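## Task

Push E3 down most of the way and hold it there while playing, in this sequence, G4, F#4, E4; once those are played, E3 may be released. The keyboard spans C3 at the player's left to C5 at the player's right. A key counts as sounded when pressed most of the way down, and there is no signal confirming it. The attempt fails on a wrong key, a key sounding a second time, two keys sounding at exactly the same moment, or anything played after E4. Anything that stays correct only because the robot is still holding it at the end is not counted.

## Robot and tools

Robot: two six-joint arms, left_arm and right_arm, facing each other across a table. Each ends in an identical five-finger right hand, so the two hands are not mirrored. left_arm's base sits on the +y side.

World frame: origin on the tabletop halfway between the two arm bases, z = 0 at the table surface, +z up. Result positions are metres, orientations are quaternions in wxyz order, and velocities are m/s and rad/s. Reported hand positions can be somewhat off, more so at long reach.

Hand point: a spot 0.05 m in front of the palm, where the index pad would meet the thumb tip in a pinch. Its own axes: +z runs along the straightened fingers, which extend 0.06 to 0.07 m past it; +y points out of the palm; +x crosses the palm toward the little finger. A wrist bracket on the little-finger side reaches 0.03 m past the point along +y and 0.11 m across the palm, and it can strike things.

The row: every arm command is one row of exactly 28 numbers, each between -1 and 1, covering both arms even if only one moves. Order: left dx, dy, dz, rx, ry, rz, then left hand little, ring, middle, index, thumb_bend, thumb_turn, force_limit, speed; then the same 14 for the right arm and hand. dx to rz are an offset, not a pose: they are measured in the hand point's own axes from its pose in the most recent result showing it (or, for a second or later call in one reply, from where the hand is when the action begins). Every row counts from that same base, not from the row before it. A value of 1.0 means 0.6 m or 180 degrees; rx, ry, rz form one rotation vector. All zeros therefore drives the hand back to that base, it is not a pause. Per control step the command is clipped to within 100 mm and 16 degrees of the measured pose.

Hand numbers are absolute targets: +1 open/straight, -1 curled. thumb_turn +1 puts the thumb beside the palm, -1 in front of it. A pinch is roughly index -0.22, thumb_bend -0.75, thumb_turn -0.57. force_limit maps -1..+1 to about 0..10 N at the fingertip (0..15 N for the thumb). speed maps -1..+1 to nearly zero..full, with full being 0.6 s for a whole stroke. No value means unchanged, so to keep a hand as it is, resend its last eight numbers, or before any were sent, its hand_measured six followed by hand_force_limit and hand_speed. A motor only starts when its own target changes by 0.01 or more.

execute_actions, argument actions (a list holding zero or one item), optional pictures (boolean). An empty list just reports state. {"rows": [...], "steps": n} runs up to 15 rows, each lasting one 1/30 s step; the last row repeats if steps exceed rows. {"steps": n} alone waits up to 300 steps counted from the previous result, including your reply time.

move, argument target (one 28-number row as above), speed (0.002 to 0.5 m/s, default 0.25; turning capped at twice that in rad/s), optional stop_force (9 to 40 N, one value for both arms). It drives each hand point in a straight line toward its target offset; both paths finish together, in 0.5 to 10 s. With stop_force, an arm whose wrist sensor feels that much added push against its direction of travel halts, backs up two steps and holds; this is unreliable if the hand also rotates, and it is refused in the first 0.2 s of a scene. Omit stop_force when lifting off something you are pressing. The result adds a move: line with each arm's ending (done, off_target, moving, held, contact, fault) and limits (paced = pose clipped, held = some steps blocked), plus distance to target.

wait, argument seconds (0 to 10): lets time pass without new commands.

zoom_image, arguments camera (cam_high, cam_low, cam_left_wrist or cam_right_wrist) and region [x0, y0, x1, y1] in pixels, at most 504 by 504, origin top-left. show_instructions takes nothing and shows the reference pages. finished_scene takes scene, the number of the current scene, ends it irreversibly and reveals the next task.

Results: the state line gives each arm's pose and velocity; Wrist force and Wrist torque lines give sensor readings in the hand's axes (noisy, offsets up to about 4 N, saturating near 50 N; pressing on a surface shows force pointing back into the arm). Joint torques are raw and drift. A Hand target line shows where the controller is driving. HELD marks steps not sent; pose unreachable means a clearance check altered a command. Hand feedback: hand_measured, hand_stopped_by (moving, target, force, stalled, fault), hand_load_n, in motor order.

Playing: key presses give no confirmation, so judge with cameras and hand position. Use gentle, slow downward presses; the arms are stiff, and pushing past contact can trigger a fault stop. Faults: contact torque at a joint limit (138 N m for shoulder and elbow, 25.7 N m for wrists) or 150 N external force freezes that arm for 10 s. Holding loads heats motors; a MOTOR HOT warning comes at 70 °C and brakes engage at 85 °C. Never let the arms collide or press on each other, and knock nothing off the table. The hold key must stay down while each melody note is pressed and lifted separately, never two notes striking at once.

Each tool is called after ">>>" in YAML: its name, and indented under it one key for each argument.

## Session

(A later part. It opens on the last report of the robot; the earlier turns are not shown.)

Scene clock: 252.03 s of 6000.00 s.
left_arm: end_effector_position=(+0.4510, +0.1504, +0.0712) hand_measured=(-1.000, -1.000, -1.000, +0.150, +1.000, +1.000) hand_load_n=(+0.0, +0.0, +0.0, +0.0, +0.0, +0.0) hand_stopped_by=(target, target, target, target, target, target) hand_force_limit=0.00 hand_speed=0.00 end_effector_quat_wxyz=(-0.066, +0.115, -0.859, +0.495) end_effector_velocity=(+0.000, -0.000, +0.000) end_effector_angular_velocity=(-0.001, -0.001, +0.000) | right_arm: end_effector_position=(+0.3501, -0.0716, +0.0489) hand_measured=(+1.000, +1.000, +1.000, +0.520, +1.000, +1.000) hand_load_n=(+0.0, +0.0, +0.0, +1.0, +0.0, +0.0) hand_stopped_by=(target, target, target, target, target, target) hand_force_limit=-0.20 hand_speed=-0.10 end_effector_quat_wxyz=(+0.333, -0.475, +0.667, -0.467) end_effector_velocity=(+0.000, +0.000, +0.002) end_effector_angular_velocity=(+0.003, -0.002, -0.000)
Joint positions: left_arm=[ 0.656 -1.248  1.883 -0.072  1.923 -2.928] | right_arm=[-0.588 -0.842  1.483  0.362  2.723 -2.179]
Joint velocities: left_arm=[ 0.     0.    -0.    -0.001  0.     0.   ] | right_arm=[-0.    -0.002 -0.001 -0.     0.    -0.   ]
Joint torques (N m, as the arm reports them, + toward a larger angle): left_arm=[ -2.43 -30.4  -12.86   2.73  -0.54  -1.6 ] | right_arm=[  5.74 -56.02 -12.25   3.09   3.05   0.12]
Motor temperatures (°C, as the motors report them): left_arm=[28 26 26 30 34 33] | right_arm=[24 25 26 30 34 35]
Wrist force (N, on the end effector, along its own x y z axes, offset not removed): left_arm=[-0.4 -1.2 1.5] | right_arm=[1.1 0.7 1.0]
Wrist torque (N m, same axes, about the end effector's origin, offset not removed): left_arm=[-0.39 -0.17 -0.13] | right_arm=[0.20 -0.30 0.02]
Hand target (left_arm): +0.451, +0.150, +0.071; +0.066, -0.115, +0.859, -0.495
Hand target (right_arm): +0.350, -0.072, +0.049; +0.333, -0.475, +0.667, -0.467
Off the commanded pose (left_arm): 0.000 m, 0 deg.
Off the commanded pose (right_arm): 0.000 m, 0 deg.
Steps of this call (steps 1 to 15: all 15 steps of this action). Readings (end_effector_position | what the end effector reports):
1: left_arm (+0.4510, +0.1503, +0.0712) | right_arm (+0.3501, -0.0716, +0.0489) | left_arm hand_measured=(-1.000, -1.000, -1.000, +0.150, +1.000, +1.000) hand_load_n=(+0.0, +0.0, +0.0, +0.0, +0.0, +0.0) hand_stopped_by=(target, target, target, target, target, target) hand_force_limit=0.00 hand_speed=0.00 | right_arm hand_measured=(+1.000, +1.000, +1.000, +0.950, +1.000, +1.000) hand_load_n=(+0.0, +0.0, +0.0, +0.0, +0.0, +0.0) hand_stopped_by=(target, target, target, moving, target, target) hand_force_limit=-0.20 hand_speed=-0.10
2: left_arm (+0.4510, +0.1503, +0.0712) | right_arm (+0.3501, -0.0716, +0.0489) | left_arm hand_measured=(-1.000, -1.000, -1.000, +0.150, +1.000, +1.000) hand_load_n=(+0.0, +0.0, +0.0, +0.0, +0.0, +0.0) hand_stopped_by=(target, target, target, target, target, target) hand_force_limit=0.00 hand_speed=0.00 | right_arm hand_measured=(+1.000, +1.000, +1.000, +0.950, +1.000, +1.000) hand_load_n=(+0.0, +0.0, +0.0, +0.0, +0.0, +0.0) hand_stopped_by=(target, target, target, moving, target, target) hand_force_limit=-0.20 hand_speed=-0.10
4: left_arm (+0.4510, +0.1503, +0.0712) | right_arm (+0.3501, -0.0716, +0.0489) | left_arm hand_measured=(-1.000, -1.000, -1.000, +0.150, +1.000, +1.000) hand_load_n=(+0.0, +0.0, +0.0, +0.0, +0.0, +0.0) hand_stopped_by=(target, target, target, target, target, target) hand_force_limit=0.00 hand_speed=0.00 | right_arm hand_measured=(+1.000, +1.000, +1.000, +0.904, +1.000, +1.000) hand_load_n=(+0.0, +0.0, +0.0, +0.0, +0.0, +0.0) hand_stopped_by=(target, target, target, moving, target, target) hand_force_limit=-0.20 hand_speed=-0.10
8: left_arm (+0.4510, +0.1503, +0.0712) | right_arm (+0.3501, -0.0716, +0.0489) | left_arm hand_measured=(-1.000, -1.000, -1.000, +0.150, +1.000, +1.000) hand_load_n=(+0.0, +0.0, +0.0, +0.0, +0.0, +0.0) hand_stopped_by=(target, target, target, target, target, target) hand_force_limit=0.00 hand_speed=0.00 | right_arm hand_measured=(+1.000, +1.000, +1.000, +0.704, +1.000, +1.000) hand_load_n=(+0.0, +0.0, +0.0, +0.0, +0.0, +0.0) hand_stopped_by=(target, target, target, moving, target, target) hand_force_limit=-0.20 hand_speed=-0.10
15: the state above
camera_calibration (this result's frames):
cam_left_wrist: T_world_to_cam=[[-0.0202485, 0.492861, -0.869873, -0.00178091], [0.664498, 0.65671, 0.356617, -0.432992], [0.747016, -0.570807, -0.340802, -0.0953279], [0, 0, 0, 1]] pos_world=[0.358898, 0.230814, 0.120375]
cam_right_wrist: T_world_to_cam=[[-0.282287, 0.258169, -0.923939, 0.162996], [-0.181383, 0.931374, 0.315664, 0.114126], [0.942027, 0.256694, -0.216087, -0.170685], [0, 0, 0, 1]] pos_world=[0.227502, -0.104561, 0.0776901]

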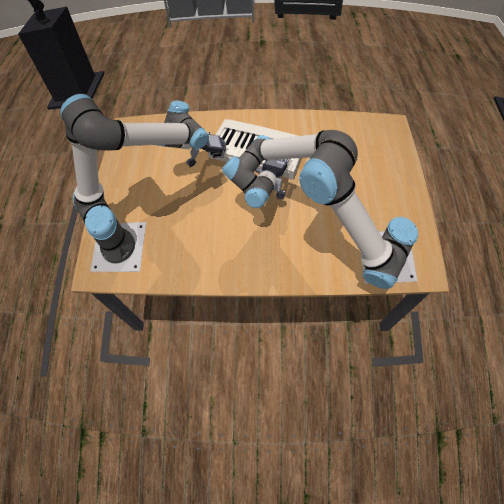

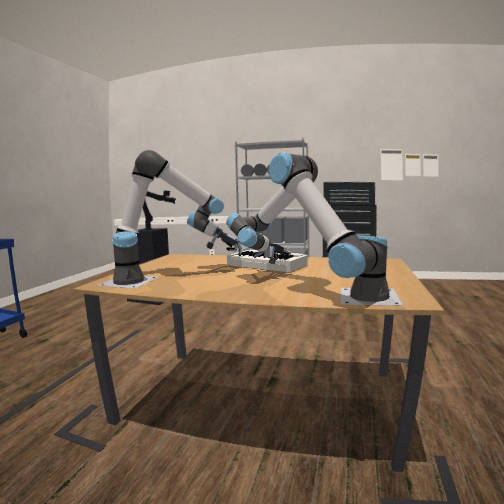

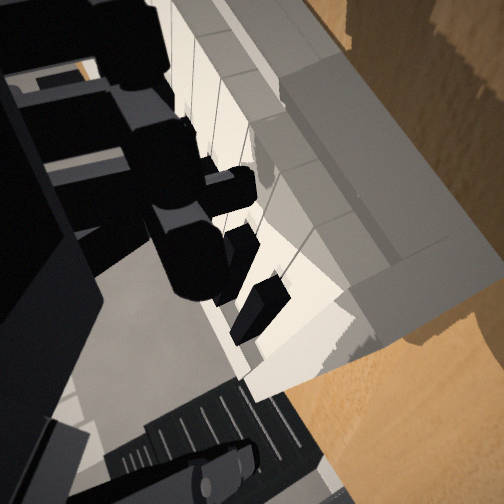

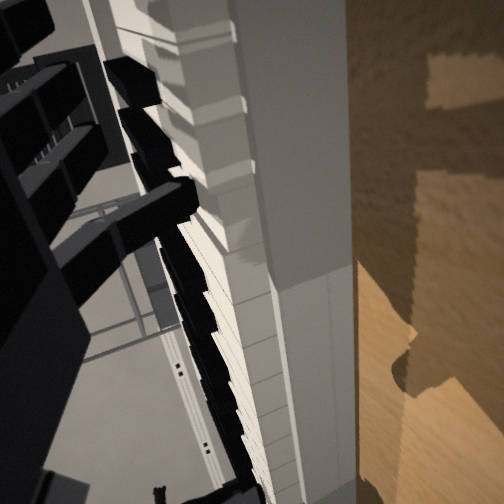

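>>> execute_actions:
  actions: []

Scene clock: 268.50 s of 6000.00 s.
left_arm: end_effector_position=(+0.4510, +0.1503, +0.0713) hand_measured=(-1.000, -1.000, -1.000, +0.150, +1.000, +1.000) hand_load_n=(+0.0, +0.0, +0.0, +0.0, +0.0, +0.0) hand_stopped_by=(target, target, target, target, target, target) hand_force_limit=0.00 hand_speed=0.00 end_effector_quat_wxyz=(-0.066, +0.115, -0.859, +0.495) end_effector_velocity=(+0.000, +0.000, +0.000) end_effector_angular_velocity=(+0.000, +0.000, +0.001) | right_arm: end_effector_position=(+0.3501, -0.0716, +0.0490) hand_measured=(+1.000, +1.000, +1.000, +0.520, +1.000, +1.000) hand_load_n=(+0.0, +0.0, +0.0, +1.0, +0.0, +0.0) hand_stopped_by=(target, target, target, target, target, target) hand_force_limit=-0.20 hand_speed=-0.10 end_effector_quat_wxyz=(+0.333, -0.475, +0.667, -0.467) end_effector_velocity=(+0.000, +0.000, +0.000) end_effector_angular_velocity=(+0.001, -0.000, -0.000)
Joint positions: left_arm=[ 0.656 -1.248  1.883 -0.072  1.923 -2.928] | right_arm=[-0.588 -0.842  1.483  0.362  2.723 -2.179]
Joint velocities: left_arm=[ 0.001 -0.    -0.     0.     0.     0.   ] | right_arm=[-0.     0.    -0.001  0.    -0.     0.   ]
Joint torques (N m, as the arm reports them, + toward a larger angle): left_arm=[  5.72 -44.11 -26.31   2.57   2.2    2.74] | right_arm=[-13.28 -55.43 -20.37   3.04  -1.11  -2.85]
Motor temperatures (°C, as the motors report them): left_arm=[28 26 26 30 34 33] | right_arm=[24 25 26 30 34 35]
Wrist force (N, on the end effector, along its own x y z axes, offset not removed): left_arm=[0.9 -0.7 1.2] | right_arm=[2.0 2.1 0.8]
Wrist torque (N m, same axes, about the end effector's origin, offset not removed): left_arm=[-0.31 -0.45 -0.12] | right_arm=[0.44 -0.45 0.10]
Hand target (left_arm): +0.451, +0.150, +0.071; +0.066, -0.115, +0.859, -0.495
Hand target (right_arm): +0.350, -0.072, +0.049; +0.333, -0.475, +0.667, -0.467
Off the commanded pose (left_arm): 0.000 m, 0 deg.
Off the commanded pose (right_arm): 0.000 m, 0 deg.
Steps of this call (steps 1 to 90: nothing new was sent; then 13.47 s passed at rest). Readings (end_effector_position | what the end effector reports):
1: left_arm (+0.4510, +0.1504, +0.0712) | right_arm (+0.3501, -0.0716, +0.0489) | left_arm hand_measured=(-1.000, -1.000, -1.000, +0.150, +1.000, +1.000) hand_load_n=(+0.0, +0.0, +0.0, +0.0, +0.0, +0.0) hand_stopped_by=(target, target, target, target, target, target) hand_force_limit=0.00 hand_speed=0.00 | right_arm hand_measured=(+1.000, +1.000, +1.000, +0.520, +1.000, +1.000) hand_load_n=(+0.0, +0.0, +0.0, +1.0, +0.0, +0.0) hand_stopped_by=(target, target, target, target, target, target) hand_force_limit=-0.20 hand_speed=-0.10
2: left_arm (+0.4510, +0.1504, +0.0712) | right_arm (+0.3501, -0.0716, +0.0490) | left_arm hand_measured=(-1.000, -1.000, -1.000, +0.150, +1.000, +1.000) hand_load_n=(+0.0, +0.0, +0.0, +0.0, +0.0, +0.0) hand_stopped_by=(target, target, target, target, target, target) hand_force_limit=0.00 hand_speed=0.00 | right_arm hand_measured=(+1.000, +1.000, +1.000, +0.520, +1.000, +1.000) hand_load_n=(+0.0, +0.0, +0.0, +1.0, +0.0, +0.0) hand_stopped_by=(target, target, target, target, target, target) hand_force_limit=-0.20 hand_speed=-0.10
4: left_arm (+0.4510, +0.1504, +0.0712) | right_arm (+0.3501, -0.0716, +0.0490) | left_arm hand_measured=(-1.000, -1.000, -1.000, +0.150, +1.000, +1.000) hand_load_n=(+0.0, +0.0, +0.0, +0.0, +0.0, +0.0) hand_stopped_by=(target, target, target, target, target, target) hand_force_limit=0.00 hand_speed=0.00 | right_arm hand_measured=(+1.000, +1.000, +1.000, +0.520, +1.000, +1.000) hand_load_n=(+0.0, +0.0, +0.0, +1.0, +0.0, +0.0) hand_stopped_by=(target, target, target, target, target, target) hand_force_limit=-0.20 hand_speed=-0.10
8: left_arm (+0.4510, +0.1504, +0.0712) | right_arm (+0.3501, -0.0716, +0.0490) | left_arm hand_measured=(-1.000, -1.000, -1.000, +0.150, +1.000, +1.000) hand_load_n=(+0.0, +0.0, +0.0, +0.0, +0.0, +0.0) hand_stopped_by=(target, target, target, target, target, target) hand_force_limit=0.00 hand_speed=0.00 | right_arm hand_measured=(+1.000, +1.000, +1.000, +0.520, +1.000, +1.000) hand_load_n=(+0.0, +0.0, +0.0, +1.0, +0.0, +0.0) hand_stopped_by=(target, target, target, target, target, target) hand_force_limit=-0.20 hand_speed=-0.10
90: the state above
camera_calibration (this result's frames):
cam_left_wrist: T_world_to_cam=[[-0.0201475, 0.492739, -0.869944, -0.00170072], [0.664461, 0.656756, 0.3566, -0.433021], [0.747052, -0.570859, -0.340637, -0.0953754], [0, 0, 0, 1]] pos_world=[0.358942, 0.230781, 0.120447]
cam_right_wrist: T_world_to_cam=[[-0.282296, 0.258157, -0.923939, 0.163063], [-0.18138, 0.931378, 0.315653, 0.114114], [0.942025, 0.256691, -0.2161, -0.170686], [0, 0, 0, 1]] pos_world=[0.22752, -0.104566, 0.0777545]

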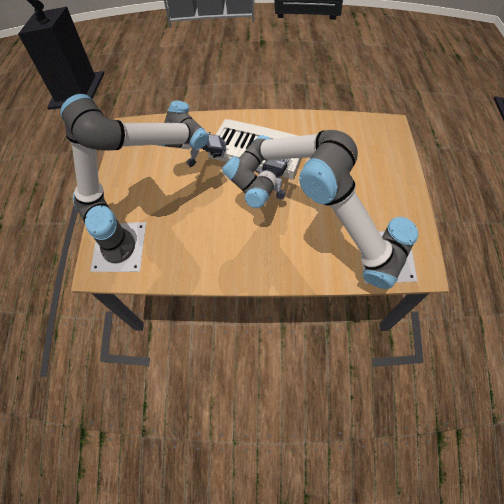

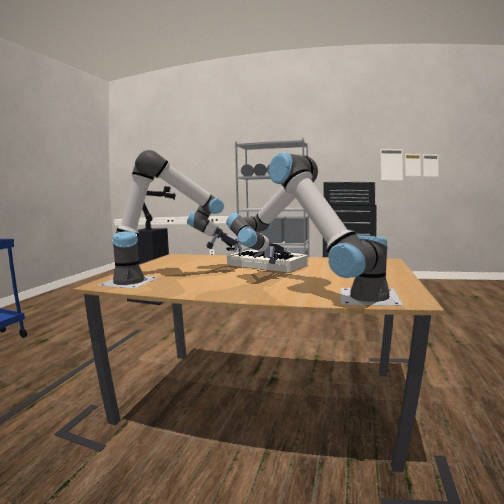

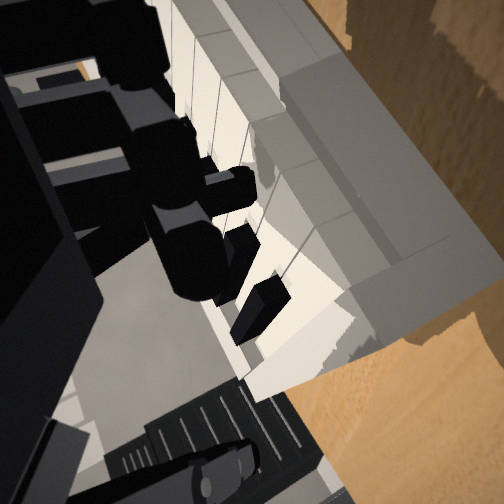

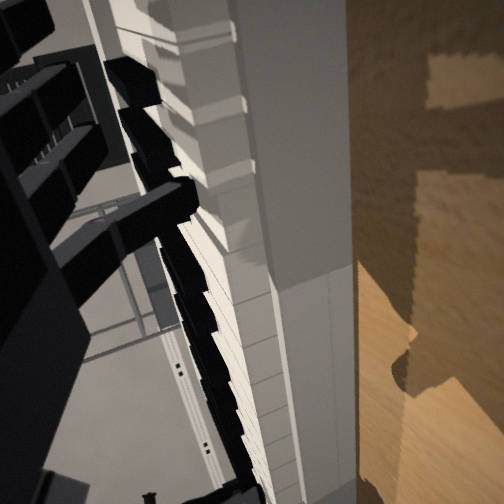

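>>> move:
  target: [0,0.0091,0.0053,0,0,0,-1,-1,-1,0.15,1,1,0,0, 0,0,0,0,0,0,1,1,1,0.52,1,1,-0.2,-0.1]
  speed: 0.01

>>> zoom_image:
  camera: "cam_left_wrist"
  region: [170, 90, 370, 290]

Scene clock: 274.43 s of 6000.00 s.
left_arm: end_effector_position=(+0.4510, +0.1503, +0.0652) hand_measured=(-1.000, -1.000, -1.000, +0.150, +1.000, +1.000) hand_load_n=(+0.0, +0.0, +0.0, +0.0, +0.0, +0.0) hand_stopped_by=(target, target, target, target, target, target) hand_force_limit=0.00 hand_speed=0.00 end_effector_quat_wxyz=(-0.066, +0.115, -0.859, +0.495) end_effector_velocity=(+0.000, -0.000, -0.002) end_effector_angular_velocity=(-0.001, -0.000, -0.000) | right_arm: end_effector_position=(+0.3501, -0.0716, +0.0490) hand_measured=(+1.000, +1.000, +1.000, +0.520, +1.000, +1.000) hand_load_n=(+0.0, +0.0, +0.0, +1.0, +0.0, +0.0) hand_stopped_by=(target, target, target, target, target, target) hand_force_limit=-0.20 hand_speed=-0.10 end_effector_quat_wxyz=(+0.333, -0.475, +0.667, -0.467) end_effector_velocity=(-0.000, -0.000, -0.001) end_effector_angular_velocity=(-0.001, +0.001, -0.000)
Joint positions: left_arm=[ 0.656 -1.239  1.889 -0.087  1.923 -2.928] | right_arm=[-0.588 -0.842  1.483  0.362  2.723 -2.179]
Joint velocities: left_arm=[-0.     0.003  0.002 -0.006  0.    -0.   ] | right_arm=[-0.     0.001  0.001 -0.    -0.     0.   ]
Joint torques (N m, as the arm reports them, + toward a larger angle): left_arm=[ -2.86 -20.94  -0.79  -2.63   1.09   2.02] | right_arm=[-12.83 -55.17 -21.11   3.1   -1.23  -2.15]
Motor temperatures (°C, as the motors report them): left_arm=[28 26 26 30 34 33] | right_arm=[24 25 26 30 34 35]
Wrist force (N, on the end effector, along its own x y z axes, offset not removed): left_arm=[0.9 -0.3 0.2] | right_arm=[1.3 0.9 0.5]
Wrist torque (N m, same axes, about the end effector's origin, offset not removed): left_arm=[0.00 -0.31 -0.04] | right_arm=[0.24 -0.36 0.03]
Hand target (left_arm): +0.451, +0.150, +0.065; +0.066, -0.115, +0.859, -0.495
Hand target (right_arm): +0.350, -0.072, +0.049; +0.333, -0.475, +0.667, -0.467
Off the commanded pose (left_arm): 0.000 m, 0 deg.
Off the commanded pose (right_arm): 0.000 m, 0 deg.
After step 90, 2.07 s passed at rest.
move: done
camera_calibration (this result's frames):
cam_left_wrist: T_world_to_cam=[[-0.0201511, 0.492743, -0.869941, -0.00696948], [0.664462, 0.656754, 0.356601, -0.430861], [0.74705, -0.570857, -0.340644, -0.0974416], [0, 0, 0, 1]] pos_world=[0.358944, 0.230778, 0.114389]
cam_right_wrist: T_world_to_cam=[[-0.282297, 0.258157, -0.923939, 0.163063], [-0.18138, 0.931378, 0.315654, 0.114114], [0.942024, 0.256692, -0.2161, -0.170686], [0, 0, 0, 1]] pos_world=[0.22752, -0.104566, 0.0777544]

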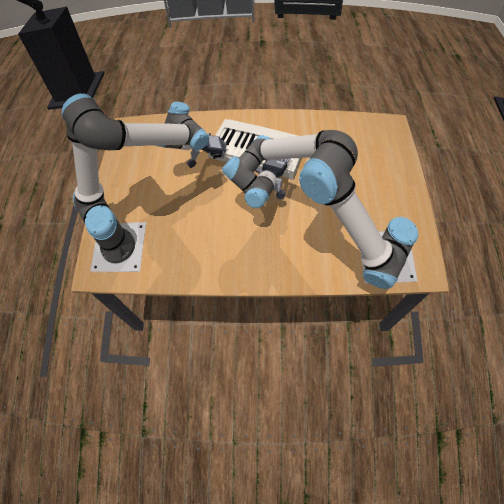

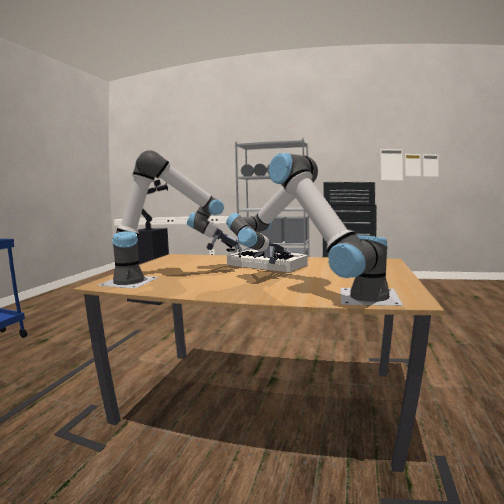

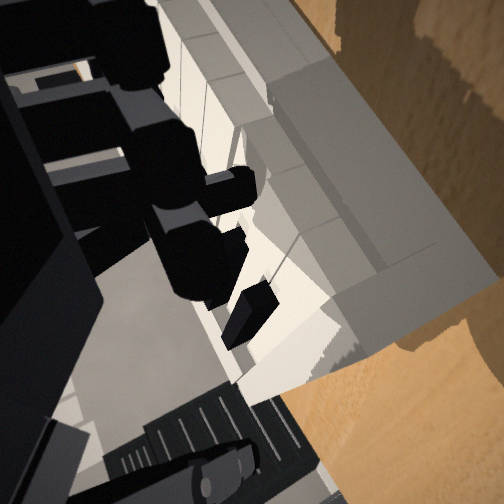

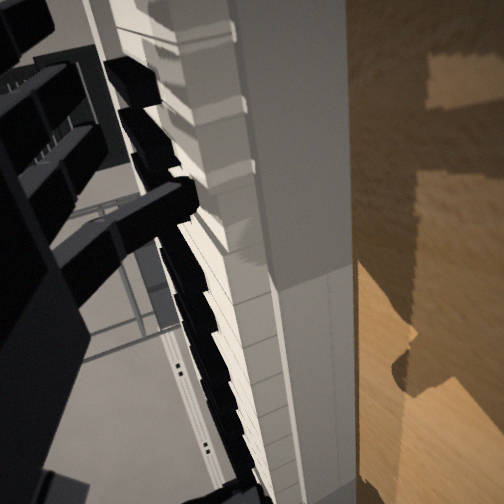

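Region (170, 90, 370, 290) of cam_left_wrist's 504x504 image, scaled by 2.520, with more detail than that image has.

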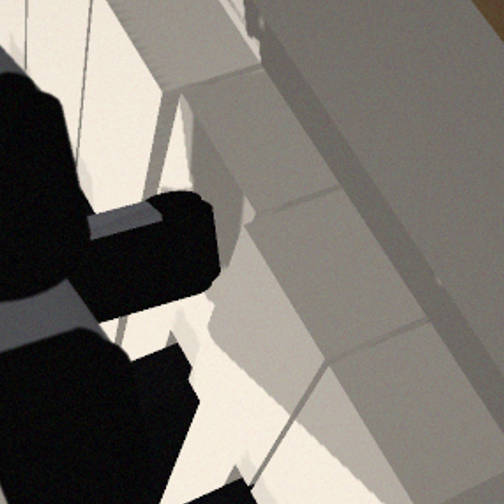

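>>> move:
  target: [0,0.0159,0.0092,0,0,0,-1,-1,-1,0.15,1,1,0,0, 0,0,0,0,0,0,1,1,1,0.52,1,1,-0.2,-0.1]
  speed: 0.005
  stop_force: 9

>>> zoom_image:
  camera: "cam_left_wrist"
  region: [170, 90, 370, 290]

Scene clock: 311.00 s of 6000.00 s.
left_arm: end_effector_position=(+0.4509, +0.1504, +0.0572) hand_measured=(-1.000, -1.000, -1.000, +0.150, +1.000, +1.000) hand_load_n=(+0.0, +0.0, +0.0, -1.0, +0.0, +0.0) hand_stopped_by=(target, target, target, target, target, target) hand_force_limit=0.00 hand_speed=0.00 end_effector_quat_wxyz=(-0.066, +0.115, -0.859, +0.495) end_effector_velocity=(-0.001, +0.002, +0.001) end_effector_angular_velocity=(+0.004, +0.003, +0.001) | right_arm: end_effector_position=(+0.3501, -0.0716, +0.0490) hand_measured=(+1.000, +1.000, +1.000, +0.520, +1.000, +1.000) hand_load_n=(+0.0, +0.0, +0.0, +0.5, +0.0, +0.0) hand_stopped_by=(target, target, target, target, target, target) hand_force_limit=-0.20 hand_speed=-0.10 end_effector_quat_wxyz=(+0.333, -0.475, +0.667, -0.467) end_effector_velocity=(-0.000, +0.000, -0.000) end_effector_angular_velocity=(+0.001, -0.000, -0.000)
Joint positions: left_arm=[ 0.656 -1.227  1.898 -0.107  1.923 -2.928] | right_arm=[-0.588 -0.842  1.483  0.362  2.723 -2.179]
Joint velocities: left_arm=[ 0.001 -0.003  0.     0.008 -0.    -0.   ] | right_arm=[ 0.     0.     0.     0.    -0.     0.001]
Joint torques (N m, as the arm reports them, + toward a larger angle): left_arm=[ -6.87 -33.35 -11.19   4.38  -1.36  -1.95] | right_arm=[-13.97 -55.25 -21.32   2.89  -0.93  -2.55]
Motor temperatures (°C, as the motors report them): left_arm=[28 26 26 30 34 33] | right_arm=[24 25 26 30 34 35]
Wrist force (N, on the end effector, along its own x y z axes, offset not removed): left_arm=[2.5 -15.1 -7.7] | right_arm=[0.9 1.1 -0.4]
Wrist torque (N m, same axes, about the end effector's origin, offset not removed): left_arm=[0.13 -0.39 -0.11] | right_arm=[0.25 -0.32 -0.03]
Hand target (left_arm): +0.451, +0.150, +0.058; +0.066, -0.115, +0.859, -0.495
Hand target (right_arm): +0.350, -0.072, +0.049; +0.333, -0.475, +0.667, -0.467
Off the commanded pose (left_arm): 0.003 m, 0 deg.
Off the commanded pose (right_arm): 0.000 m, 0 deg.
After step 90, 31.67 s passed at rest.
move: contact (left_arm)
camera_calibration (this result's frames):
cam_left_wrist: T_world_to_cam=[[-0.0202641, 0.49289, -0.869856, -0.0139223], [0.664514, 0.65669, 0.356622, -0.428015], [0.747001, -0.570804, -0.340839, -0.100053], [0, 0, 0, 1]] pos_world=[0.35888, 0.230825, 0.106427]
cam_right_wrist: T_world_to_cam=[[-0.282297, 0.258157, -0.923939, 0.163063], [-0.18138, 0.931378, 0.315653, 0.114114], [0.942024, 0.256692, -0.2161, -0.170686], [0, 0, 0, 1]] pos_world=[0.22752, -0.104566, 0.0777544]

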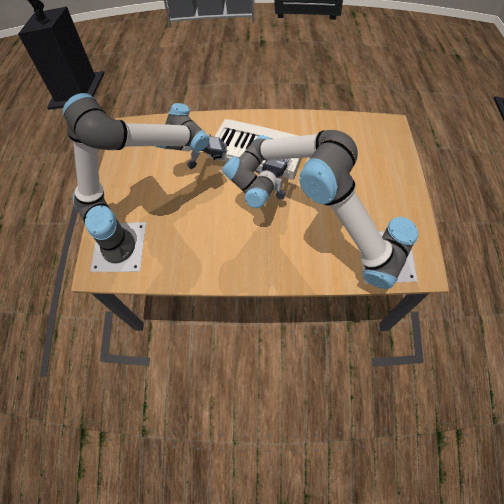

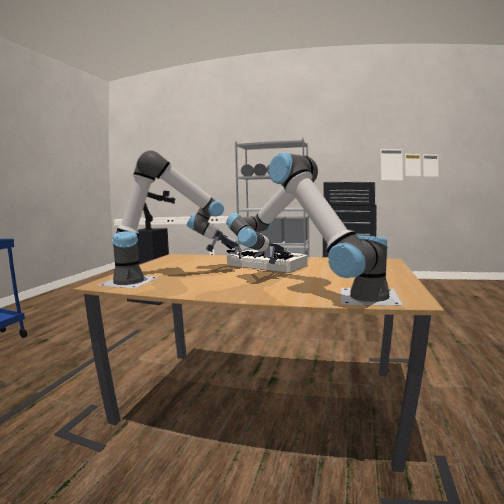

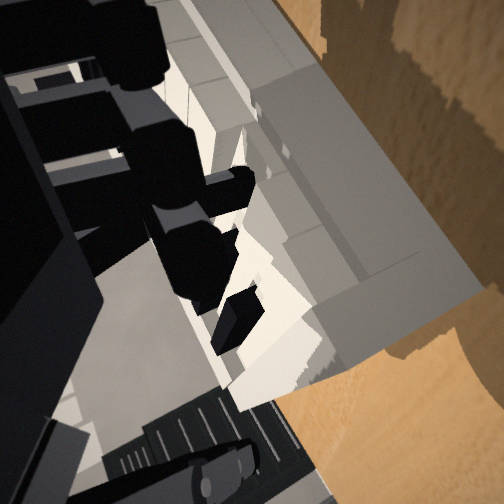

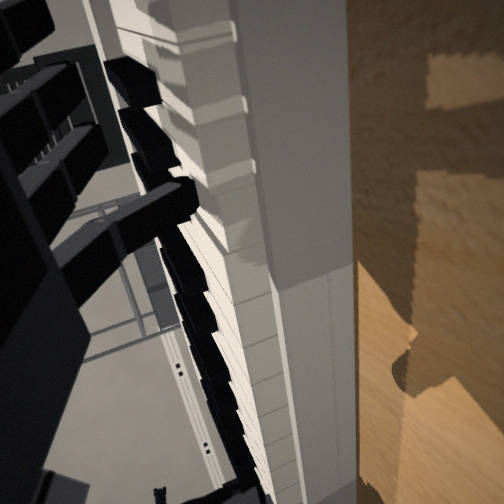

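Region (170, 90, 370, 290) of cam_left_wrist's 504x504 image, scaled by 2.520, with more detail than that image has.

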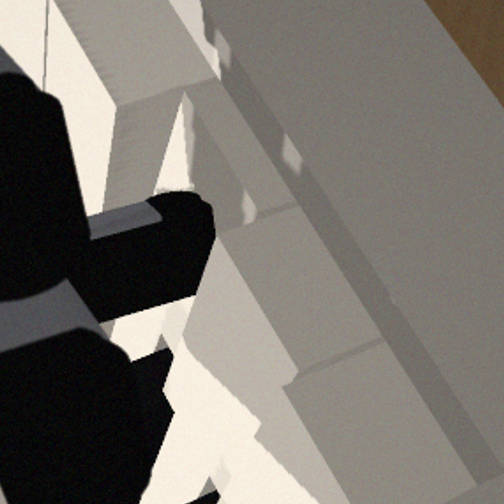

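>>> zoom_image:
  camera: "cam_left_wrist"
  region: [190, 150, 330, 370]

>>> execute_actions:
  actions: []

Region (190, 150, 330, 370) of cam_left_wrist's 504x504 image, scaled by 2.291, with more detail than that image has; it fills the left 321 columns of this view, and the rest is white.

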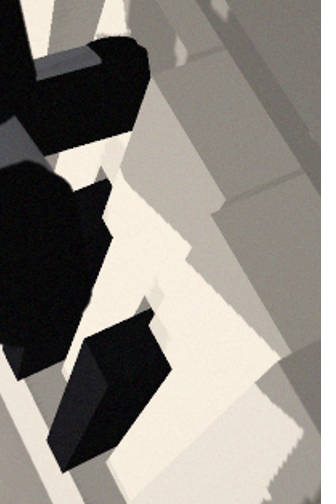

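Scene clock: 318.17 s of 6000.00 s.
left_arm: end_effector_position=(+0.4510, +0.1503, +0.0577) hand_measured=(-1.000, -1.000, -1.000, +0.150, +1.000, +1.000) hand_load_n=(+0.0, +0.0, +0.0, -1.0, +0.0, +0.0) hand_stopped_by=(target, target, target, target, target, target) hand_force_limit=0.00 hand_speed=0.00 end_effector_quat_wxyz=(-0.066, +0.115, -0.859, +0.495) end_effector_velocity=(-0.000, +0.000, -0.001) end_effector_angular_velocity=(+0.001, +0.001, -0.000) | right_arm: end_effector_position=(+0.3501, -0.0716, +0.0490) hand_measured=(+1.000, +1.000, +1.000, +0.520, +1.000, +1.000) hand_load_n=(+0.0, +0.0, +0.0, +0.5, +0.0, +0.0) hand_stopped_by=(target, target, target, target, target, target) hand_force_limit=-0.20 hand_speed=-0.10 end_effector_quat_wxyz=(+0.333, -0.475, +0.667, -0.467) end_effector_velocity=(-0.000, -0.000, -0.001) end_effector_angular_velocity=(-0.001, +0.001, +0.000)
Joint positions: left_arm=[ 0.656 -1.228  1.897 -0.107  1.923 -2.928] | right_arm=[-0.588 -0.842  1.483  0.362  2.723 -2.179]
Joint velocities: left_arm=[-0.     0.001  0.     0.001 -0.    -0.   ] | right_arm=[ 0.     0.001  0.     0.    -0.    -0.   ]
Joint torques (N m, as the arm reports them, + toward a larger angle): left_arm=[ -6.51 -37.08 -22.27   2.37  -1.5   -2.33] | right_arm=[-12.67 -55.12 -20.83   3.01  -0.6   -2.2 ]
Motor temperatures (°C, as the motors report them): left_arm=[28 26 26 30 34 33] | right_arm=[24 25 26 30 34 35]
Wrist force (N, on the end effector, along its own x y z axes, offset not removed): left_arm=[3.4 -9.7 -6.6] | right_arm=[0.4 1.4 -0.5]
Wrist torque (N m, same axes, about the end effector's origin, offset not removed): left_arm=[0.17 -0.39 -0.01] | right_arm=[0.36 -0.24 -0.03]
Hand target (left_arm): +0.451, +0.150, +0.058; +0.066, -0.115, +0.859, -0.495
Hand target (right_arm): +0.350, -0.072, +0.049; +0.333, -0.475, +0.667, -0.467
Off the commanded pose (left_arm): 0.003 m, 0 deg.
Off the commanded pose (right_arm): 0.000 m, 0 deg.
Steps of this call (steps 1 to 90: nothing new was sent; then 4.17 s passed at rest). Readings (end_effector_position | what the end effector reports):
1: left_arm (+0.4509, +0.1504, +0.0573) | right_arm (+0.3501, -0.0716, +0.0490) | left_arm hand_measured=(-1.000, -1.000, -1.000, +0.150, +1.000, +1.000) hand_load_n=(+0.0, +0.0, +0.0, -0.5, +0.0, +0.0) hand_stopped_by=(target, target, target, target, target, target) hand_force_limit=0.00 hand_speed=0.00 | right_arm hand_measured=(+1.000, +1.000, +1.000, +0.520, +1.000, +1.000) hand_load_n=(+0.0, +0.0, +0.0, +0.5, +0.0, +0.0) hand_stopped_by=(target, target, target, target, target, target) hand_force_limit=-0.20 hand_speed=-0.10
2: left_arm (+0.4509, +0.1504, +0.0573) | right_arm (+0.3501, -0.0716, +0.0490) | left_arm hand_measured=(-1.000, -1.000, -1.000, +0.150, +1.000, +1.000) hand_load_n=(+0.0, +0.0, +0.0, +0.0, +0.0, +0.0) hand_stopped_by=(target, target, target, target, target, target) hand_force_limit=0.00 hand_speed=0.00 | right_arm hand_measured=(+1.000, +1.000, +1.000, +0.520, +1.000, +1.000) hand_load_n=(+0.0, +0.0, +0.0, +0.5, +0.0, +0.0) hand_stopped_by=(target, target, target, target, target, target) hand_force_limit=-0.20 hand_speed=-0.10
4: left_arm (+0.4509, +0.1505, +0.0574) | right_arm (+0.3501, -0.0716, +0.0490) | left_arm hand_measured=(-1.000, -1.000, -1.000, +0.150, +1.000, +1.000) hand_load_n=(+0.0, +0.0, +0.0, +0.0, +0.0, +0.0) hand_stopped_by=(target, target, target, target, target, target) hand_force_limit=0.00 hand_speed=0.00 | right_arm hand_measured=(+1.000, +1.000, +1.000, +0.520, +1.000, +1.000) hand_load_n=(+0.0, +0.0, +0.0, +0.5, +0.0, +0.0) hand_stopped_by=(target, target, target, target, target, target) hand_force_limit=-0.20 hand_speed=-0.10
8: left_arm (+0.4509, +0.1504, +0.0575) | right_arm (+0.3501, -0.0716, +0.0490) | left_arm hand_measured=(-1.000, -1.000, -1.000, +0.150, +1.000, +1.000) hand_load_n=(+0.0, +0.0, +0.0, +0.0, +0.0, +0.0) hand_stopped_by=(target, target, target, target, target, target) hand_force_limit=0.00 hand_speed=0.00 | right_arm hand_measured=(+1.000, +1.000, +1.000, +0.520, +1.000, +1.000) hand_load_n=(+0.0, +0.0, +0.0, +0.5, +0.0, +0.0) hand_stopped_by=(target, target, target, target, target, target) hand_force_limit=-0.20 hand_speed=-0.10
90: the state above
camera_calibration (this result's frames):
cam_left_wrist: T_world_to_cam=[[-0.0200547, 0.492628, -0.870009, -0.0135493], [0.664428, 0.656797, 0.356585, -0.428128], [0.747083, -0.570907, -0.340488, -0.100071], [0, 0, 0, 1]] pos_world=[0.35895, 0.230737, 0.106803]
cam_right_wrist: T_world_to_cam=[[-0.282297, 0.258157, -0.923939, 0.163063], [-0.18138, 0.931378, 0.315654, 0.114114], [0.942024, 0.256692, -0.2161, -0.170686], [0, 0, 0, 1]] pos_world=[0.22752, -0.104566, 0.0777544]

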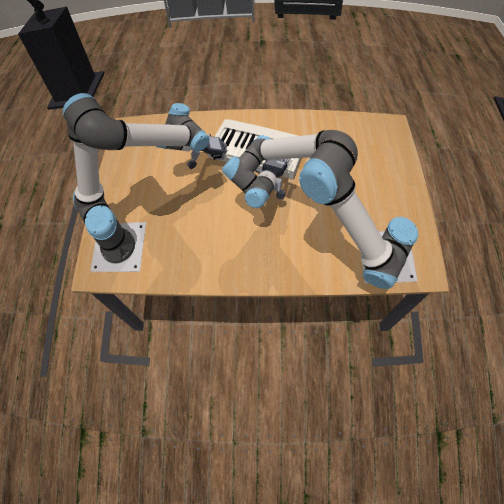

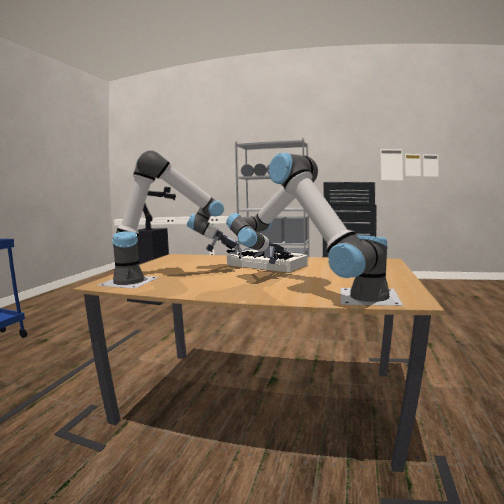

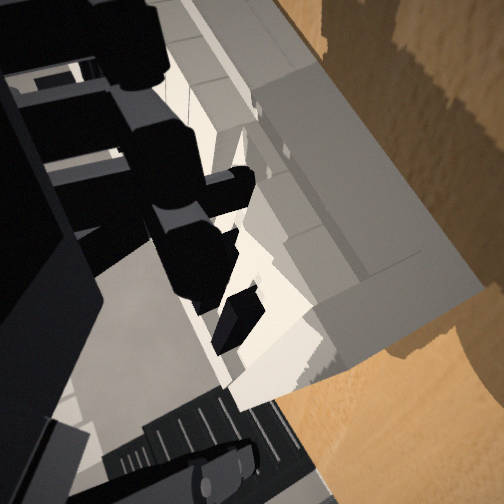

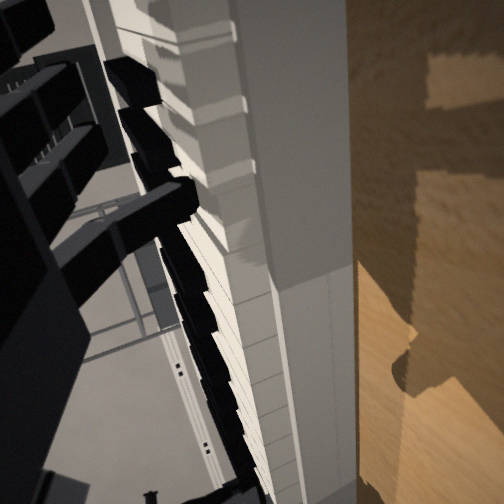

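>>> execute_actions:
  actions:
    - {"rows": [[0,0,0,0,0,0,-1,-1,-1,0.15,1,1,0,0, 0,0,0,0,0,0,1,1,1,0.15,1,1,0,-0.4]], "steps": 14}
  pictures: false

Scene clock: 327.93 s of 6000.00 s.
left_arm: end_effector_position=(+0.4510, +0.1503, +0.0577) hand_measured=(-1.000, -1.000, -1.000, +0.150, +1.000, +1.000) hand_load_n=(+0.0, +0.0, +0.0, -1.0, +0.0, +0.0) hand_stopped_by=(target, target, target, target, target, target) hand_force_limit=0.00 hand_speed=0.00 end_effector_quat_wxyz=(-0.066, +0.115, -0.859, +0.495) end_effector_velocity=(+0.000, -0.000, +0.000) end_effector_angular_velocity=(-0.001, -0.001, +0.001) | right_arm: end_effector_position=(+0.3501, -0.0716, +0.0490) hand_measured=(+1.000, +1.000, +1.000, +0.326, +1.000, +1.000) hand_load_n=(+0.0, +0.0, +0.0, +5.5, +0.0, +0.0) hand_stopped_by=(target, target, target, force, target, target) hand_force_limit=0.00 hand_speed=-0.40 end_effector_quat_wxyz=(+0.333, -0.475, +0.667, -0.467) end_effector_velocity=(+0.000, +0.000, +0.000) end_effector_angular_velocity=(+0.000, -0.000, +0.000)
Joint positions: left_arm=[ 0.656 -1.228  1.897 -0.107  1.923 -2.928] | right_arm=[-0.588 -0.842  1.483  0.362  2.723 -2.179]
Joint velocities: left_arm=[ 0.001 -0.    -0.    -0.001  0.    -0.   ] | right_arm=[ 0.     0.    -0.001  0.    -0.    -0.   ]
Joint torques (N m, as the arm reports them, + toward a larger angle): left_arm=[ -5.6  -36.67 -22.25   0.74  -1.59  -2.37] | right_arm=[-10.63 -47.51 -18.26   3.24  -0.67  -2.72]
Motor temperatures (°C, as the motors report them): left_arm=[28 26 26 30 34 33] | right_arm=[24 25 26 30 34 35]
Wrist force (N, on the end effector, along its own x y z axes, offset not removed): left_arm=[3.6 -8.5 -5.8] | right_arm=[1.0 -4.9 -0.2]
Wrist torque (N m, same axes, about the end effector's origin, offset not removed): left_arm=[0.22 -0.33 0.00] | right_arm=[0.63 -0.28 0.02]
Hand target (left_arm): +0.451, +0.150, +0.058; +0.066, -0.115, +0.859, -0.495
Hand target (right_arm): +0.350, -0.072, +0.049; +0.333, -0.475, +0.667, -0.467
Off the commanded pose (left_arm): 0.000 m, 0 deg.
Off the commanded pose (right_arm): 0.000 m, 0 deg.
Steps of this call (steps 1 to 90: nothing new was sent; then 6.30 s passed at rest; steps 91 to 104: all 14 steps of this action). Readings (end_effector_position | what the end effector reports):
91: left_arm (+0.4510, +0.1503, +0.0577) | right_arm (+0.3501, -0.0716, +0.0490) | left_arm hand_measured=(-1.000, -1.000, -1.000, +0.150, +1.000, +1.000) hand_load_n=(+0.0, +0.0, +0.0, -1.0, +0.0, +0.0) hand_stopped_by=(target, target, target, target, target, target) hand_force_limit=0.00 hand_speed=0.00 | right_arm hand_measured=(+1.000, +1.000, +1.000, +0.520, +1.000, +1.000) hand_load_n=(+0.0, +0.0, +0.0, +0.5, +0.0, +0.0) hand_stopped_by=(target, target, target, moving, target, target) hand_force_limit=0.00 hand_speed=-0.40
92: left_arm (+0.4510, +0.1503, +0.0577) | right_arm (+0.3501, -0.0716, +0.0490) | left_arm hand_measured=(-1.000, -1.000, -1.000, +0.150, +1.000, +1.000) hand_load_n=(+0.0, +0.0, +0.0, -1.0, +0.0, +0.0) hand_stopped_by=(target, target, target, target, target, target) hand_force_limit=0.00 hand_speed=0.00 | right_arm hand_measured=(+1.000, +1.000, +1.000, +0.520, +1.000, +1.000) hand_load_n=(+0.0, +0.0, +0.0, +0.5, +0.0, +0.0) hand_stopped_by=(target, target, target, moving, target, target) hand_force_limit=0.00 hand_speed=-0.40
94: left_arm (+0.4510, +0.1503, +0.0577) | right_arm (+0.3501, -0.0716, +0.0490) | left_arm hand_measured=(-1.000, -1.000, -1.000, +0.150, +1.000, +1.000) hand_load_n=(+0.0, +0.0, +0.0, -1.0, +0.0, +0.0) hand_stopped_by=(target, target, target, target, target, target) hand_force_limit=0.00 hand_speed=0.00 | right_arm hand_measured=(+1.000, +1.000, +1.000, +0.490, +1.000, +1.000) hand_load_n=(+0.0, +0.0, +0.0, +1.0, +0.0, +0.0) hand_stopped_by=(target, target, target, moving, target, target) hand_force_limit=0.00 hand_speed=-0.40
98: left_arm (+0.4510, +0.1503, +0.0577) | right_arm (+0.3501, -0.0716, +0.0490) | left_arm hand_measured=(-1.000, -1.000, -1.000, +0.150, +1.000, +1.000) hand_load_n=(+0.0, +0.0, +0.0, -1.0, +0.0, +0.0) hand_stopped_by=(target, target, target, target, target, target) hand_force_limit=0.00 hand_speed=0.00 | right_arm hand_measured=(+1.000, +1.000, +1.000, +0.356, +1.000, +1.000) hand_load_n=(+0.0, +0.0, +0.0, +1.0, +0.0, +0.0) hand_stopped_by=(target, target, target, moving, target, target) hand_force_limit=0.00 hand_speed=-0.40
104: the state above

>>> execute_actions:
  actions:
    - {"rows": [[0,0,0,0,0,0,-1,-1,-1,0.15,1,1,0,0, 0,0,0,0,0,0,1,1,1,0.95,1,1,0,0.3]], "steps": 10}
  pictures: false

>>> move:
  target: [0,0,0,0,0,0,-1,-1,-1,0.15,1,1,0,0, -0.0233,-0.0432,0.0605,0,0,0,1,1,1,0.95,1,1,0,0.3]
  speed: 0.06

Scene clock: 334.50 s of 6000.00 s.
left_arm: end_effector_position=(+0.4510, +0.1503, +0.0577) hand_measured=(-1.000, -1.000, -1.000, +0.150, +1.000, +1.000) hand_load_n=(+0.0, +0.0, +0.0, -1.0, +0.0, +0.0) hand_stopped_by=(target, target, target, target, target, target) hand_force_limit=0.00 hand_speed=0.00 end_effector_quat_wxyz=(-0.066, +0.115, -0.859, +0.495) end_effector_velocity=(-0.000, -0.000, +0.000) end_effector_angular_velocity=(+0.000, +0.000, -0.000) | right_arm: end_effector_position=(+0.3501, -0.0716, +0.0490) hand_measured=(+1.000, +1.000, +1.000, +0.824, +1.000, +1.000) hand_load_n=(+0.0, +0.0, +0.0, +0.0, +0.0, +0.0) hand_stopped_by=(target, target, target, moving, target, target) hand_force_limit=0.00 hand_speed=0.30 end_effector_quat_wxyz=(+0.333, -0.476, +0.667, -0.467) end_effector_velocity=(-0.000, -0.000, +0.000) end_effector_angular_velocity=(-0.001, +0.000, +0.000)
Joint positions: left_arm=[ 0.656 -1.228  1.897 -0.107  1.923 -2.928] | right_arm=[-0.588 -0.842  1.483  0.362  2.723 -2.179]
Joint velocities: left_arm=[-0. -0. -0.  0. -0. -0.] | right_arm=[ 0.    -0.001  0.001  0.    -0.    -0.001]
Joint torques (N m, as the arm reports them, + toward a larger angle): left_arm=[ -5.83 -36.68 -21.7    0.57  -1.81  -1.99] | right_arm=[ 11.57 -45.02  -9.73   2.81  -0.69  -2.43]
Motor temperatures (°C, as the motors report them): left_arm=[28 26 26 30 34 33] | right_arm=[24 25 26 30 34 35]
Wrist force (N, on the end effector, along its own x y z axes, offset not removed): left_arm=[1.5 -9.3 -6.1] | right_arm=[1.9 3.1 0.0]
Wrist torque (N m, same axes, about the end effector's origin, offset not removed): left_arm=[0.13 -0.08 -0.06] | right_arm=[0.44 -0.42 0.06]
Hand target (left_arm): +0.451, +0.150, +0.058; +0.066, -0.115, +0.859, -0.495
Hand target (right_arm): +0.350, -0.072, +0.049; +0.333, -0.475, +0.667, -0.467
Off the commanded pose (left_arm): 0.000 m, 0 deg.
Off the commanded pose (right_arm): 0.000 m, 0 deg.
Steps of this call (steps 1 to 90: nothing new was sent; then 3.23 s passed at rest; steps 91 to 100: all 10 steps of this action). Readings (end_effector_position | what the end effector reports):
91: left_arm (+0.4510, +0.1503, +0.0577) | right_arm (+0.3501, -0.0716, +0.0490) | left_arm hand_measured=(-1.000, -1.000, -1.000, +0.150, +1.000, +1.000) hand_load_n=(+0.0, +0.0, +0.0, -1.0, +0.0, +0.0) hand_stopped_by=(target, target, target, target, target, target) hand_force_limit=0.00 hand_speed=0.00 | right_arm hand_measured=(+1.000, +1.000, +1.000, +0.326, +1.000, +1.000) hand_load_n=(+0.0, +0.0, +0.0, +5.5, +0.0, +0.0) hand_stopped_by=(target, target, target, moving, target, target) hand_force_limit=0.00 hand_speed=0.30
92: left_arm (+0.4510, +0.1503, +0.0577) | right_arm (+0.3501, -0.0716, +0.0490) | left_arm hand_measured=(-1.000, -1.000, -1.000, +0.150, +1.000, +1.000) hand_load_n=(+0.0, +0.0, +0.0, -1.0, +0.0, +0.0) hand_stopped_by=(target, target, target, target, target, target) hand_force_limit=0.00 hand_speed=0.00 | right_arm hand_measured=(+1.000, +1.000, +1.000, +0.326, +1.000, +1.000) hand_load_n=(+0.0, +0.0, +0.0, +5.5, +0.0, +0.0) hand_stopped_by=(target, target, target, moving, target, target) hand_force_limit=0.00 hand_speed=0.30
94: left_arm (+0.4510, +0.1503, +0.0577) | right_arm (+0.3501, -0.0716, +0.0490) | left_arm hand_measured=(-1.000, -1.000, -1.000, +0.150, +1.000, +1.000) hand_load_n=(+0.0, +0.0, +0.0, -1.0, +0.0, +0.0) hand_stopped_by=(target, target, target, target, target, target) hand_force_limit=0.00 hand_speed=0.00 | right_arm hand_measured=(+1.000, +1.000, +1.000, +0.390, +1.000, +1.000) hand_load_n=(+0.0, +0.0, +0.0, +0.0, +0.0, +0.0) hand_stopped_by=(target, target, target, moving, target, target) hand_force_limit=0.00 hand_speed=0.30
98: left_arm (+0.4510, +0.1503, +0.0577) | right_arm (+0.3501, -0.0716, +0.0490) | left_arm hand_measured=(-1.000, -1.000, -1.000, +0.150, +1.000, +1.000) hand_load_n=(+0.0, +0.0, +0.0, -1.0, +0.0, +0.0) hand_stopped_by=(target, target, target, target, target, target) hand_force_limit=0.00 hand_speed=0.00 | right_arm hand_measured=(+1.000, +1.000, +1.000, +0.678, +1.000, +1.000) hand_load_n=(+0.0, +0.0, +0.0, +0.0, +0.0, +0.0) hand_stopped_by=(target, target, target, moving, target, target) hand_force_limit=0.00 hand_speed=0.30
100: the state above

Scene clock: 335.97 s of 6000.00 s.
left_arm: end_effector_position=(+0.4510, +0.1503, +0.0577) hand_measured=(-1.000, -1.000, -1.000, +0.150, +1.000, +1.000) hand_load_n=(+0.0, +0.0, +0.0, -1.0, +0.0, +0.0) hand_stopped_by=(target, target, target, target, target, target) hand_force_limit=0.00 hand_speed=0.00 end_effector_quat_wxyz=(-0.066, +0.115, -0.859, +0.495) end_effector_velocity=(-0.000, -0.000, -0.000) end_effector_angular_velocity=(+0.000, +0.000, -0.000) | right_arm: end_effector_position=(+0.3950, -0.0724, +0.0608) hand_measured=(+1.000, +1.000, +1.000, +0.950, +1.000, +1.000) hand_load_n=(+0.0, +0.0, +0.0, +0.0, +0.0, +0.0) hand_stopped_by=(target, target, target, target, target, target) hand_force_limit=0.00 hand_speed=0.30 end_effector_quat_wxyz=(+0.333, -0.475, +0.667, -0.467) end_effector_velocity=(+0.002, -0.000, +0.001) end_effector_angular_velocity=(+0.000, -0.001, +0.001)
Joint positions: left_arm=[ 0.656 -1.228  1.897 -0.107  1.923 -2.928] | right_arm=[-0.66  -0.856  1.442  0.295  2.681 -2.315]
Joint velocities: left_arm=[-0.  0.  0.  0.  0. -0.] | right_arm=[-0.004 -0.003 -0.001 -0.004 -0.003 -0.008]
Joint torques (N m, as the arm reports them, + toward a larger angle): left_arm=[ -5.73 -36.59 -21.64   0.65  -1.67  -1.96] | right_arm=[-13.17 -56.48 -23.3   -0.48  -1.04  -2.36]
Motor temperatures (°C, as the motors report them): left_arm=[28 26 26 30 34 33] | right_arm=[24 25 26 30 34 35]
Wrist force (N, on the end effector, along its own x y z axes, offset not removed): left_arm=[2.6 -8.7 -5.9] | right_arm=[1.8 1.9 -0.7]
Wrist torque (N m, same axes, about the end effector's origin, offset not removed): left_arm=[0.30 -0.26 -0.05] | right_arm=[0.29 -0.43 0.06]
Hand target (left_arm): +0.451, +0.150, +0.058; +0.066, -0.115, +0.859, -0.495
Hand target (right_arm): +0.395, -0.072, +0.061; +0.333, -0.475, +0.667, -0.467
Off the commanded pose (left_arm): 0.000 m, 0 deg.
Off the commanded pose (right_arm): 0.000 m, 0 deg.
move: done
camera_calibration (this result's frames):
cam_left_wrist: T_world_to_cam=[[-0.0200499, 0.492619, -0.870014, -0.0135432], [0.664425, 0.656802, 0.356582, -0.428129], [0.747086, -0.57091, -0.340478, -0.100074], [0, 0, 0, 1]] pos_world=[0.358952, 0.230734, 0.106808]
cam_right_wrist: T_world_to_cam=[[-0.282445, 0.258192, -0.923884, 0.186889], [-0.181107, 0.931426, 0.315667, 0.119207], [0.942032, 0.25648, -0.216317, -0.210249], [0, 0, 0, 1]] pos_world=[0.272437, -0.105361, 0.0895533]

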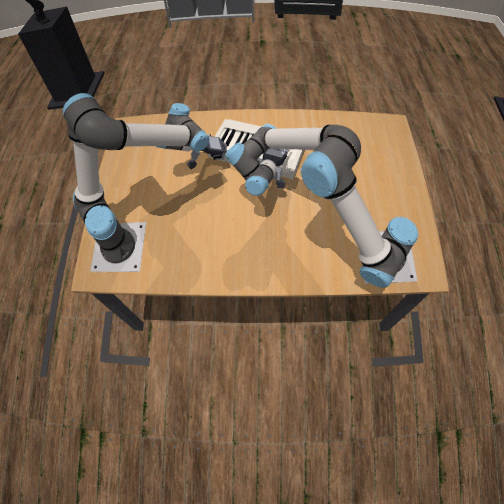

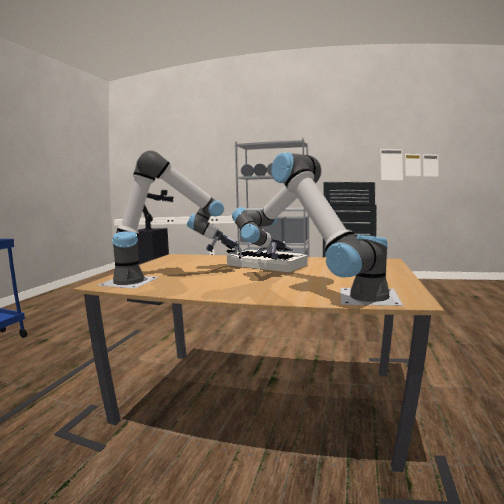

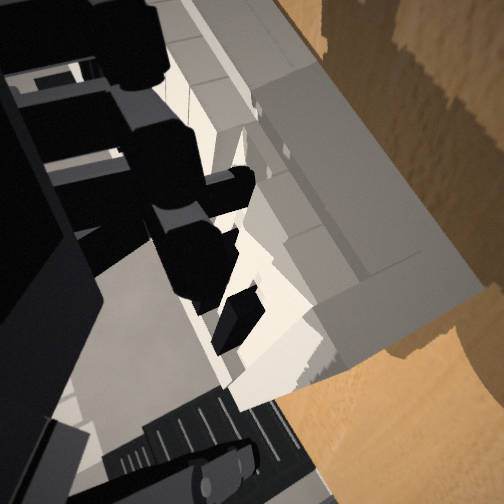

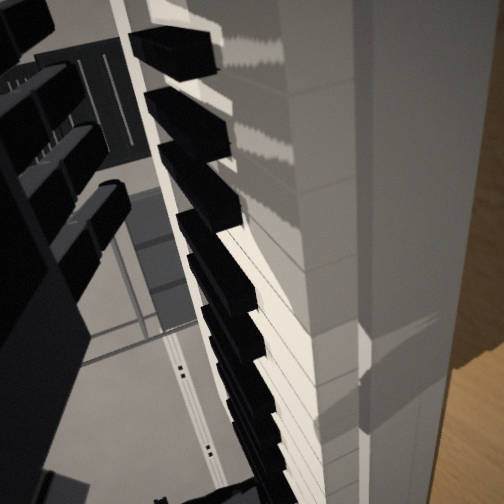

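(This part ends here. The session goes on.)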